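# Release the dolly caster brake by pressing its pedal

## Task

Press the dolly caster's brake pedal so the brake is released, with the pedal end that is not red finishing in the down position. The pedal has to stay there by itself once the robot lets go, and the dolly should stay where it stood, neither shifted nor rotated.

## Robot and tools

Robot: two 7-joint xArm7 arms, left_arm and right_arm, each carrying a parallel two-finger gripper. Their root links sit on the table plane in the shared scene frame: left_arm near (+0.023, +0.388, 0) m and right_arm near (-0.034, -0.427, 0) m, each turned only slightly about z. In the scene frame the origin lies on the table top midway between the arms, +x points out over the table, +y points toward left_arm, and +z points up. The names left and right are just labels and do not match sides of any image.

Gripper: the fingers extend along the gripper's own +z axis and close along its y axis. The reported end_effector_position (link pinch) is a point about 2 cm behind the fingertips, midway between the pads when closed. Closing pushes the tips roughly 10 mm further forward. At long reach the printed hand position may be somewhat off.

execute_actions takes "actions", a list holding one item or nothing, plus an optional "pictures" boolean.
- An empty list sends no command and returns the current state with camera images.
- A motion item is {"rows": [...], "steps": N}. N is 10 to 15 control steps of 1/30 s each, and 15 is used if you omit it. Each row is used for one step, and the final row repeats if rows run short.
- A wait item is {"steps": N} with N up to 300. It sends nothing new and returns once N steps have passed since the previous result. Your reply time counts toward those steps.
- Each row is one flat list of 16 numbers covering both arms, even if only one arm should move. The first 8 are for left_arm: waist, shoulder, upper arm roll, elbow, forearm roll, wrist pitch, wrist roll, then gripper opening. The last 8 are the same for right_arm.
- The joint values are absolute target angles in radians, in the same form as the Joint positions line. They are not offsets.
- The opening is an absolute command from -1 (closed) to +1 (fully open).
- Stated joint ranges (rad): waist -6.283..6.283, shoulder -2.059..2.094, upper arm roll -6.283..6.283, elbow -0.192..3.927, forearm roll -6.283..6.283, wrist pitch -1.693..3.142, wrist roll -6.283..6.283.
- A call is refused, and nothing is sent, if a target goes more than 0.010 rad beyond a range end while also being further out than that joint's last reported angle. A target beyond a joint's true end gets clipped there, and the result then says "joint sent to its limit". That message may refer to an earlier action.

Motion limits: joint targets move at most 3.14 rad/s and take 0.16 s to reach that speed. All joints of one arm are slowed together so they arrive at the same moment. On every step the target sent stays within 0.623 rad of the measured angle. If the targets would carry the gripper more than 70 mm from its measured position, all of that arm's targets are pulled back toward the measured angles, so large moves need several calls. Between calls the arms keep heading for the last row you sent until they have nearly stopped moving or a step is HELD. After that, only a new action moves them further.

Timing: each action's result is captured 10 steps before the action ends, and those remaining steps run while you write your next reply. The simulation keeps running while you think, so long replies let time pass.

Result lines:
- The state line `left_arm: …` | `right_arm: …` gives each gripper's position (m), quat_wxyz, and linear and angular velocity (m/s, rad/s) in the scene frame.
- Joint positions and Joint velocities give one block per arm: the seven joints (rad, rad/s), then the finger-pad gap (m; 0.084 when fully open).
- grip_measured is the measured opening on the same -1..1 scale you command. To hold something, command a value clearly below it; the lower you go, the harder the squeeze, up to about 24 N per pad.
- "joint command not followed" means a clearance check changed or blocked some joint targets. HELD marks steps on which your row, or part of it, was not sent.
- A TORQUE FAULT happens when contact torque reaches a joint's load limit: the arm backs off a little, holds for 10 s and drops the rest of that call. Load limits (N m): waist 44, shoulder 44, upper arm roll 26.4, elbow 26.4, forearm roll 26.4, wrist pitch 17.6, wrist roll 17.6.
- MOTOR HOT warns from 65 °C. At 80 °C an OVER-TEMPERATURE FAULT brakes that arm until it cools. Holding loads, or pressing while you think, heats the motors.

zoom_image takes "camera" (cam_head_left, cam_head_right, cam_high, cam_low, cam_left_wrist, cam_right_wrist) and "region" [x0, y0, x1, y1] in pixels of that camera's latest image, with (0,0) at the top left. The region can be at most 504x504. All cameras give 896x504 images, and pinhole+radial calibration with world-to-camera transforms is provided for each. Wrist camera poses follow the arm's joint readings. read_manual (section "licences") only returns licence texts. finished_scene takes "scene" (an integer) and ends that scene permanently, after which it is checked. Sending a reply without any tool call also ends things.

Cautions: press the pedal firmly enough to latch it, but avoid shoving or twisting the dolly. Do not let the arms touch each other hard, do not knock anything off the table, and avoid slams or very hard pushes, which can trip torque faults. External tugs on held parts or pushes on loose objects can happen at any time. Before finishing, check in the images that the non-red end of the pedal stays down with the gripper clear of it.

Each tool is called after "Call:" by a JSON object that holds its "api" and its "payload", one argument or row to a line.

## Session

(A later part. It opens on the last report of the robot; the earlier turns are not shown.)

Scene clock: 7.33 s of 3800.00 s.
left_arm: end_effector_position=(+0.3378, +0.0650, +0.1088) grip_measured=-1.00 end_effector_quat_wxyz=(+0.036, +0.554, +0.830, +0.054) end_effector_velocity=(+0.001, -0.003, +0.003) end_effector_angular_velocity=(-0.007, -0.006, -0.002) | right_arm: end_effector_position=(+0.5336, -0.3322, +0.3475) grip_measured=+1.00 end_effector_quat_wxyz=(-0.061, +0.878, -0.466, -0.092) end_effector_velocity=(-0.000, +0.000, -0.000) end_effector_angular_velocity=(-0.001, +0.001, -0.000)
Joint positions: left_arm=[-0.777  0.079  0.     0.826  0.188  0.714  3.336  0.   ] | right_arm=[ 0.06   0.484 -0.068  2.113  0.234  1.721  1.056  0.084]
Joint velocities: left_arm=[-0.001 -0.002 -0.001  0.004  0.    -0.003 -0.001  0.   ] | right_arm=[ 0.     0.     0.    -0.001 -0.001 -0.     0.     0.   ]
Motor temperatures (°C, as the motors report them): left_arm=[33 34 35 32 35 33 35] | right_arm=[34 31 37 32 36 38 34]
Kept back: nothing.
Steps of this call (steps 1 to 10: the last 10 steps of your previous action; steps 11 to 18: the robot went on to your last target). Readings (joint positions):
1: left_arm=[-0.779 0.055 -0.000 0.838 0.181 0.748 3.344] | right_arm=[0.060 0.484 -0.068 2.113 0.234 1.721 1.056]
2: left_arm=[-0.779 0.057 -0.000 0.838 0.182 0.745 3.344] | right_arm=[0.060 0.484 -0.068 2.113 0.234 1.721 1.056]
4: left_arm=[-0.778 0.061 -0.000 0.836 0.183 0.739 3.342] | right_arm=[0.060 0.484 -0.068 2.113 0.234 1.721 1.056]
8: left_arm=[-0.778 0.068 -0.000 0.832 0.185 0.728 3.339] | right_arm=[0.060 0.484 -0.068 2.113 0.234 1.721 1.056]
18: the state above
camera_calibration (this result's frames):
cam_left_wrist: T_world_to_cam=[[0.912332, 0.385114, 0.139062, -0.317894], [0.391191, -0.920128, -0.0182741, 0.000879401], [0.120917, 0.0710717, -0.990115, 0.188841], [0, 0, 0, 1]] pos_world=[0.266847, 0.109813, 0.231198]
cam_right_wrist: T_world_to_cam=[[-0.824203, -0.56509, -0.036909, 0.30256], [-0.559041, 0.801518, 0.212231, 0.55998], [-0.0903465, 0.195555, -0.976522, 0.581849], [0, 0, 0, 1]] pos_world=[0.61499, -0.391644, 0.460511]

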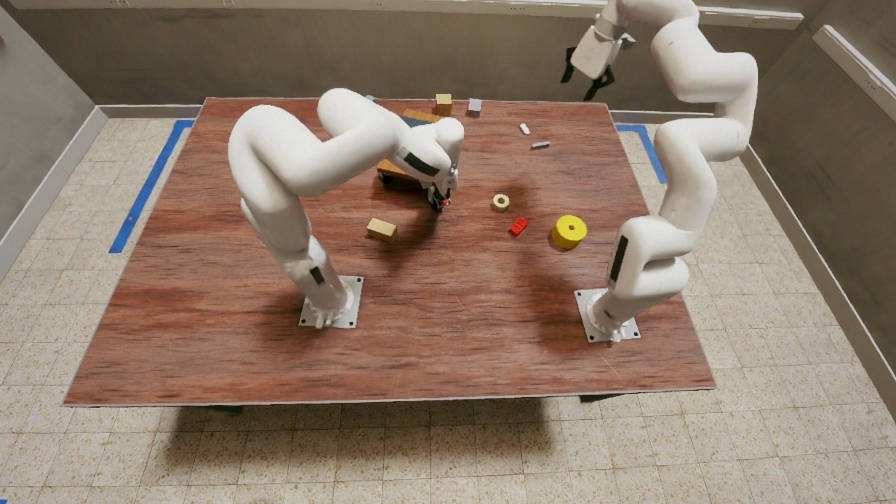

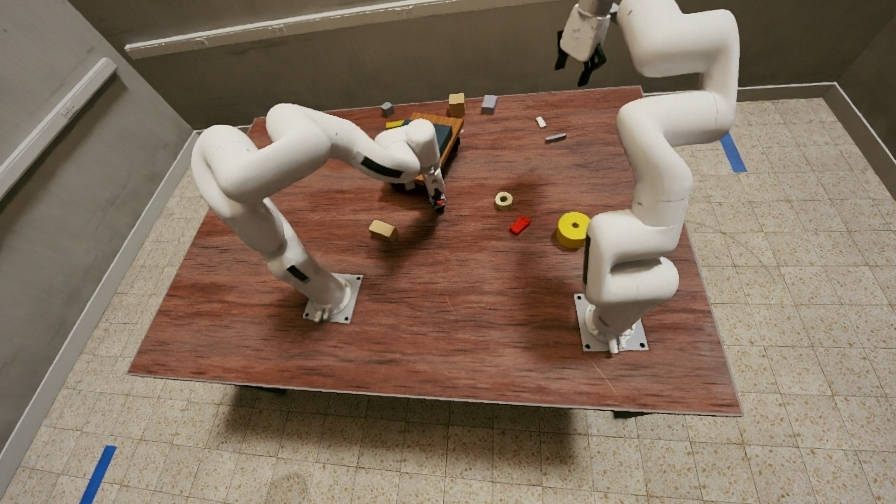

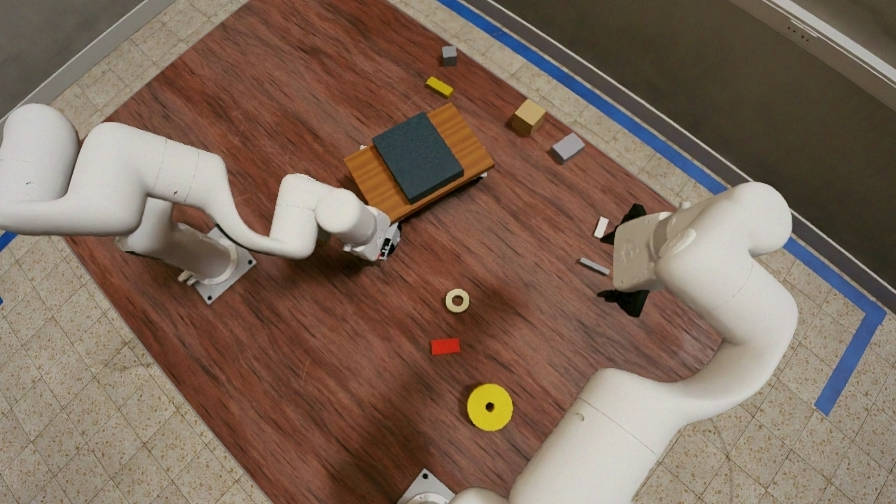

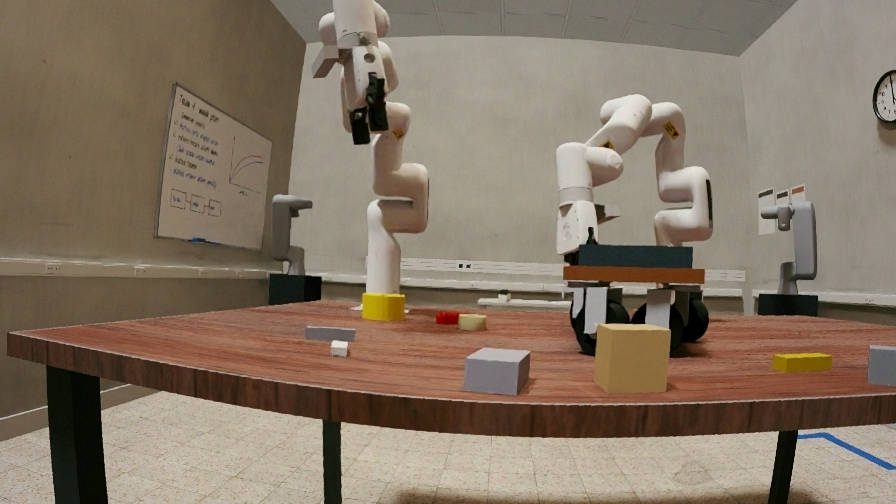

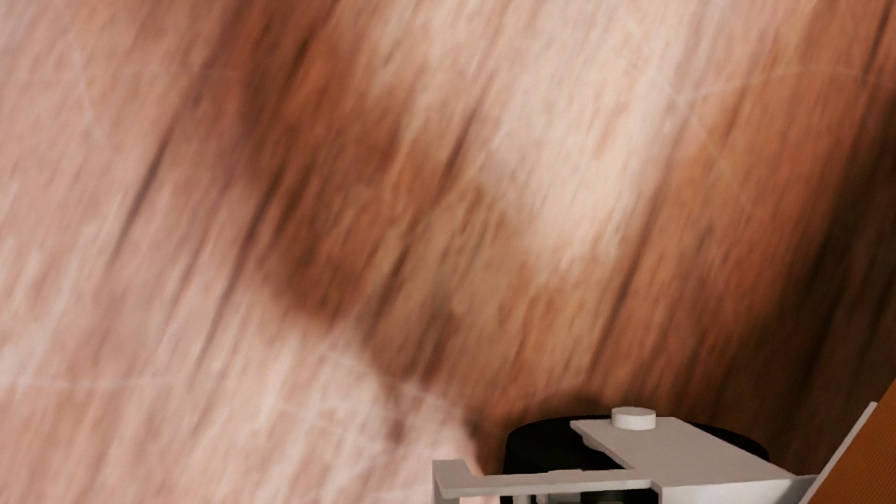

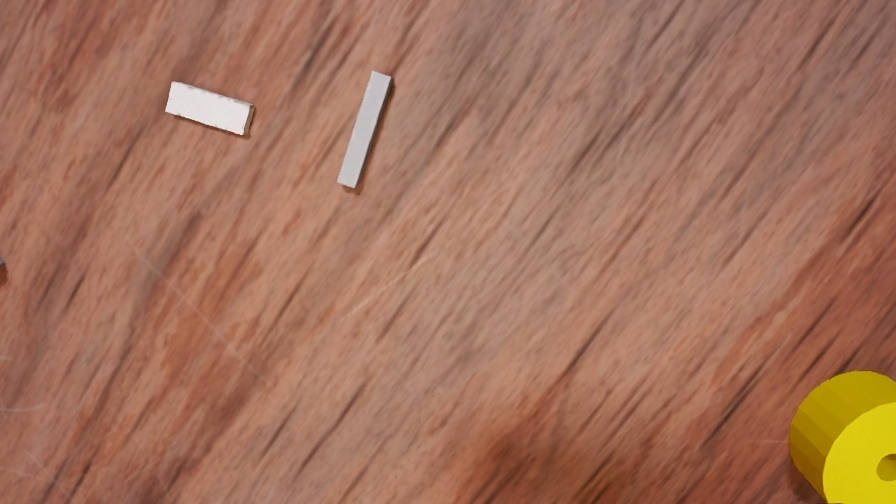

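Call:
{"api": "execute_actions", "payload": {
  "actions": [
    {"rows":[[-0.7776,0.0749,0,0.8283,0.1869,0.7191,3.3373,-1,0.06,0.484,-0.068,2.113,0.234,1.721,1.056,1],[-0.778,0.069,0,0.8311,0.1851,0.7277,3.3394,-1,0.06,0.484,-0.068,2.113,0.234,1.721,1.056,1],[-0.7785,0.0611,0,0.8348,0.1828,0.7392,3.3422,-1,0.06,0.484,-0.068,2.113,0.234,1.721,1.056,1],[-0.779,0.0532,0,0.8386,0.1804,0.7506,3.345,-1,0.06,0.484,-0.068,2.113,0.234,1.721,1.056,1],[-0.7799,0.04,0,0.848,0.1767,0.774,3.35,-1,0.06,0.484,-0.068,2.113,0.234,1.721,1.056,1],[-0.7808,0.0258,0,0.8581,0.1729,0.797,3.354,-1,0.06,0.484,-0.068,2.113,0.234,1.721,1.056,1],[-0.7818,0.012,0,0.868,0.169,0.82,3.358,-1,0.06,0.484,-0.068,2.113,0.234,1.721,1.056,1],[-0.7827,-0.002,0,0.8777,0.1653,0.8433,3.363,-1,0.06,0.484,-0.068,2.113,0.234,1.721,1.056,1],[-0.7836,-0.015,0,0.8875,0.1615,0.866,3.367,-1,0.06,0.484,-0.068,2.113,0.234,1.721,1.056,1],[-0.7845,-0.028,0,0.899,0.158,0.89,3.372,-1,0.06,0.484,-0.068,2.113,0.234,1.721,1.056,1],[-0.785,-0.04,0,0.911,0.155,0.913,3.376,-1,0.06,0.484,-0.068,2.113,0.234,1.721,1.056,1],[-0.7855,-0.05,0,0.923,0.152,0.935,3.38,-1,0.06,0.484,-0.068,2.113,0.234,1.721,1.056,1]],"steps":12}
  ]
}}

Call:
{"api": "execute_actions", "payload": {
  "actions": [
    {"steps":18}
  ],
  "pictures": true
}}

Call:
{"api": "zoom_image", "payload": {
  "camera": "cam_left_wrist",
  "region": [380, 390, 570, 504]
}}

Scene clock: 8.50 s of 3800.00 s.
left_arm: end_effector_position=(+0.3378, +0.0649, +0.1093) grip_measured=-1.00 end_effector_quat_wxyz=(+0.036, +0.554, +0.830, +0.054) end_effector_velocity=(-0.004, +0.005, +0.016) end_effector_angular_velocity=(+0.019, +0.015, -0.000) | right_arm: end_effector_position=(+0.5336, -0.3322, +0.3475) grip_measured=+1.00 end_effector_quat_wxyz=(-0.061, +0.878, -0.466, -0.092) end_effector_velocity=(+0.000, -0.000, -0.000) end_effector_angular_velocity=(+0.000, +0.000, -0.001)
Joint positions: left_arm=[-0.777  0.078  0.     0.827  0.188  0.715  3.336  0.   ] | right_arm=[ 0.06   0.484 -0.068  2.113  0.234  1.721  1.056  0.084]
Joint velocities: left_arm=[-0.004 -0.038  0.001  0.013 -0.014  0.074  0.018  0.   ] | right_arm=[-0.001  0.    -0.    -0.     0.    -0.    -0.     0.   ]
Motor temperatures (°C, as the motors report them): left_arm=[33 34 35 32 35 33 35] | right_arm=[34 31 37 33 36 38 34]
Steps of this call (steps 1 to 15: the robot went on to your last target; steps 16 to 33: nothing new was sent; steps 34 to 35: the first 2 steps of this action). Readings (joint positions):
34: left_arm=[-0.777 0.079 0.000 0.826 0.188 0.714 3.336] | right_arm=[0.060 0.484 -0.068 2.113 0.234 1.721 1.056]
35: the state above

Scene clock: 9.10 s of 3800.00 s.
left_arm: end_effector_position=(+0.3379, +0.0649, +0.1857) grip_measured=-1.00 end_effector_quat_wxyz=(+0.036, +0.554, +0.830, +0.053) end_effector_velocity=(-0.009, +0.011, -0.013) end_effector_angular_velocity=(+0.041, +0.036, +0.002) | right_arm: end_effector_position=(+0.5336, -0.3322, +0.3475) grip_measured=+1.00 end_effector_quat_wxyz=(-0.061, +0.878, -0.466, -0.092) end_effector_velocity=(-0.000, -0.000, +0.000) end_effector_angular_velocity=(-0.000, +0.000, +0.000)
Joint positions: left_arm=[-0.785 -0.049  0.     0.921  0.152  0.933  3.38   0.   ] | right_arm=[ 0.06   0.484 -0.068  2.113  0.234  1.721  1.056  0.084]
Joint velocities: left_arm=[ 0.     0.008  0.001 -0.017 -0.004  0.029  0.004  0.   ] | right_arm=[-0.001 -0.     0.001  0.    -0.001  0.    -0.    -0.   ]
Motor temperatures (°C, as the motors report them): left_arm=[33 34 35 32 35 33 35] | right_arm=[34 31 37 33 36 38 34]
Kept back: nothing.
Steps of this call (steps 1 to 10: the last 10 steps of your previous action; steps 11 to 18: the robot went on to your last target). Readings (joint positions):
1: left_arm=[-0.778 0.076 0.000 0.827 0.187 0.719 3.337] | right_arm=[0.060 0.484 -0.068 2.113 0.234 1.721 1.056]
2: left_arm=[-0.778 0.073 0.000 0.828 0.186 0.725 3.339] | right_arm=[0.060 0.484 -0.068 2.113 0.234 1.721 1.056]
4: left_arm=[-0.779 0.061 0.000 0.834 0.182 0.743 3.343] | right_arm=[0.060 0.484 -0.068 2.113 0.234 1.721 1.056]
8: left_arm=[-0.781 0.017 0.000 0.865 0.170 0.813 3.357] | right_arm=[0.060 0.484 -0.068 2.113 0.234 1.721 1.056]
18: the state above
camera_calibration (this result's frames):
cam_left_wrist: T_world_to_cam=[[0.912343, 0.385227, 0.138677, -0.328607], [0.391096, -0.920197, -0.016797, 0.0019376], [0.121139, 0.0695606, -0.990195, 0.26495], [0, 0, 0, 1]] pos_world=[0.266949, 0.109941, 0.307955]
cam_right_wrist: T_world_to_cam=[[-0.824203, -0.56509, -0.0369092, 0.30256], [-0.559041, 0.801518, 0.212231, 0.55998], [-0.0903463, 0.195555, -0.976522, 0.581849], [0, 0, 0, 1]] pos_world=[0.61499, -0.391644, 0.460511]

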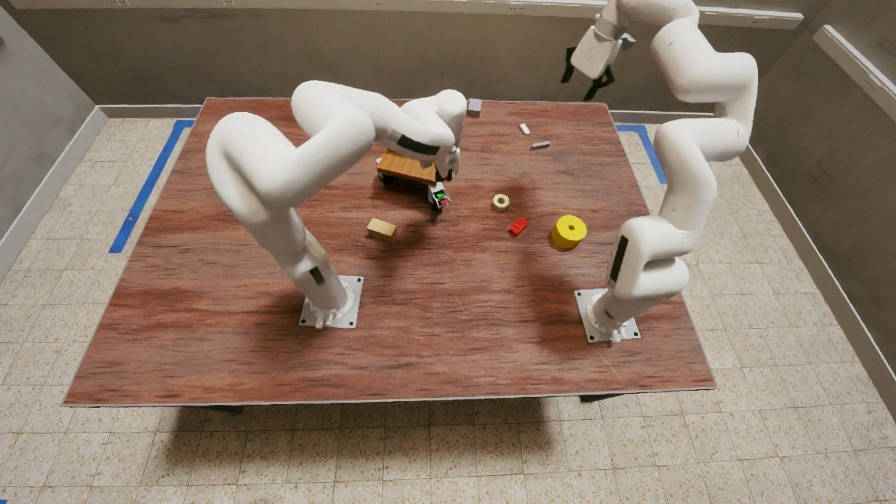

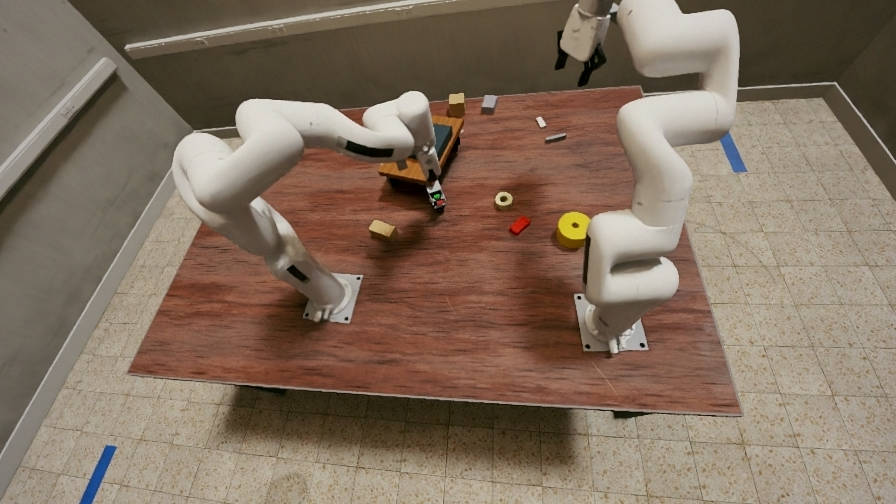

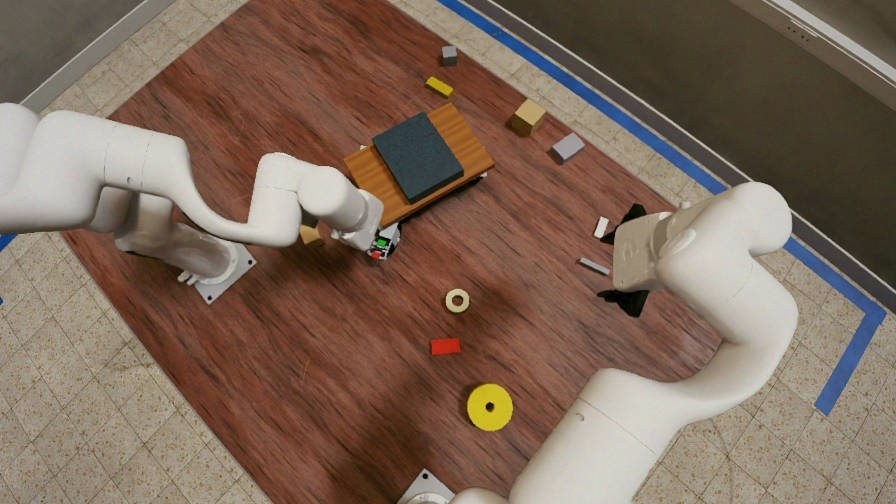

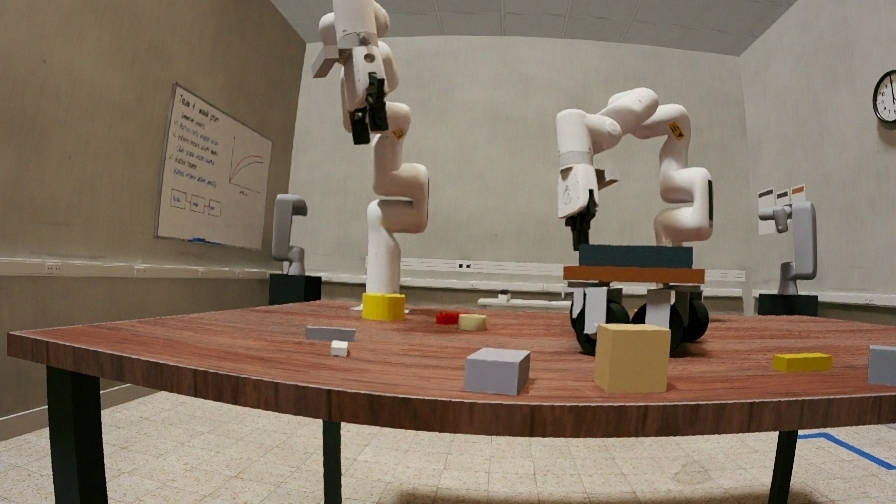

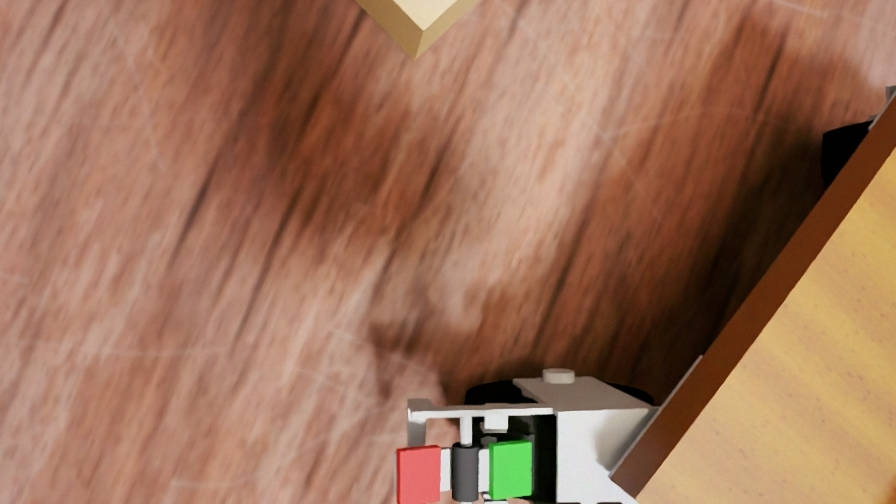

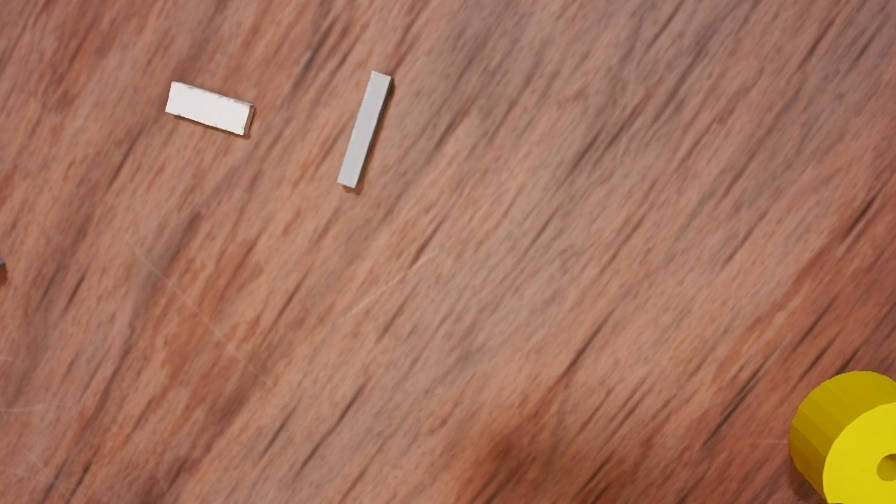

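Region (380, 390, 570, 504) of cam_left_wrist's 896x504 image, scaled by 2.653, with more detail than that image has; it fills the top 302 rows of this view, and the rest is white.

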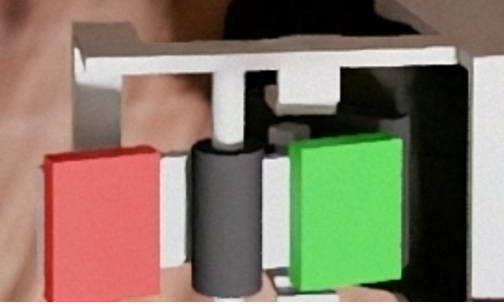

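Same released state as in scene 1.

Call:
{"api": "finished_scene", "payload": {
  "scene": 2
}}

The scene is finished: the task was done.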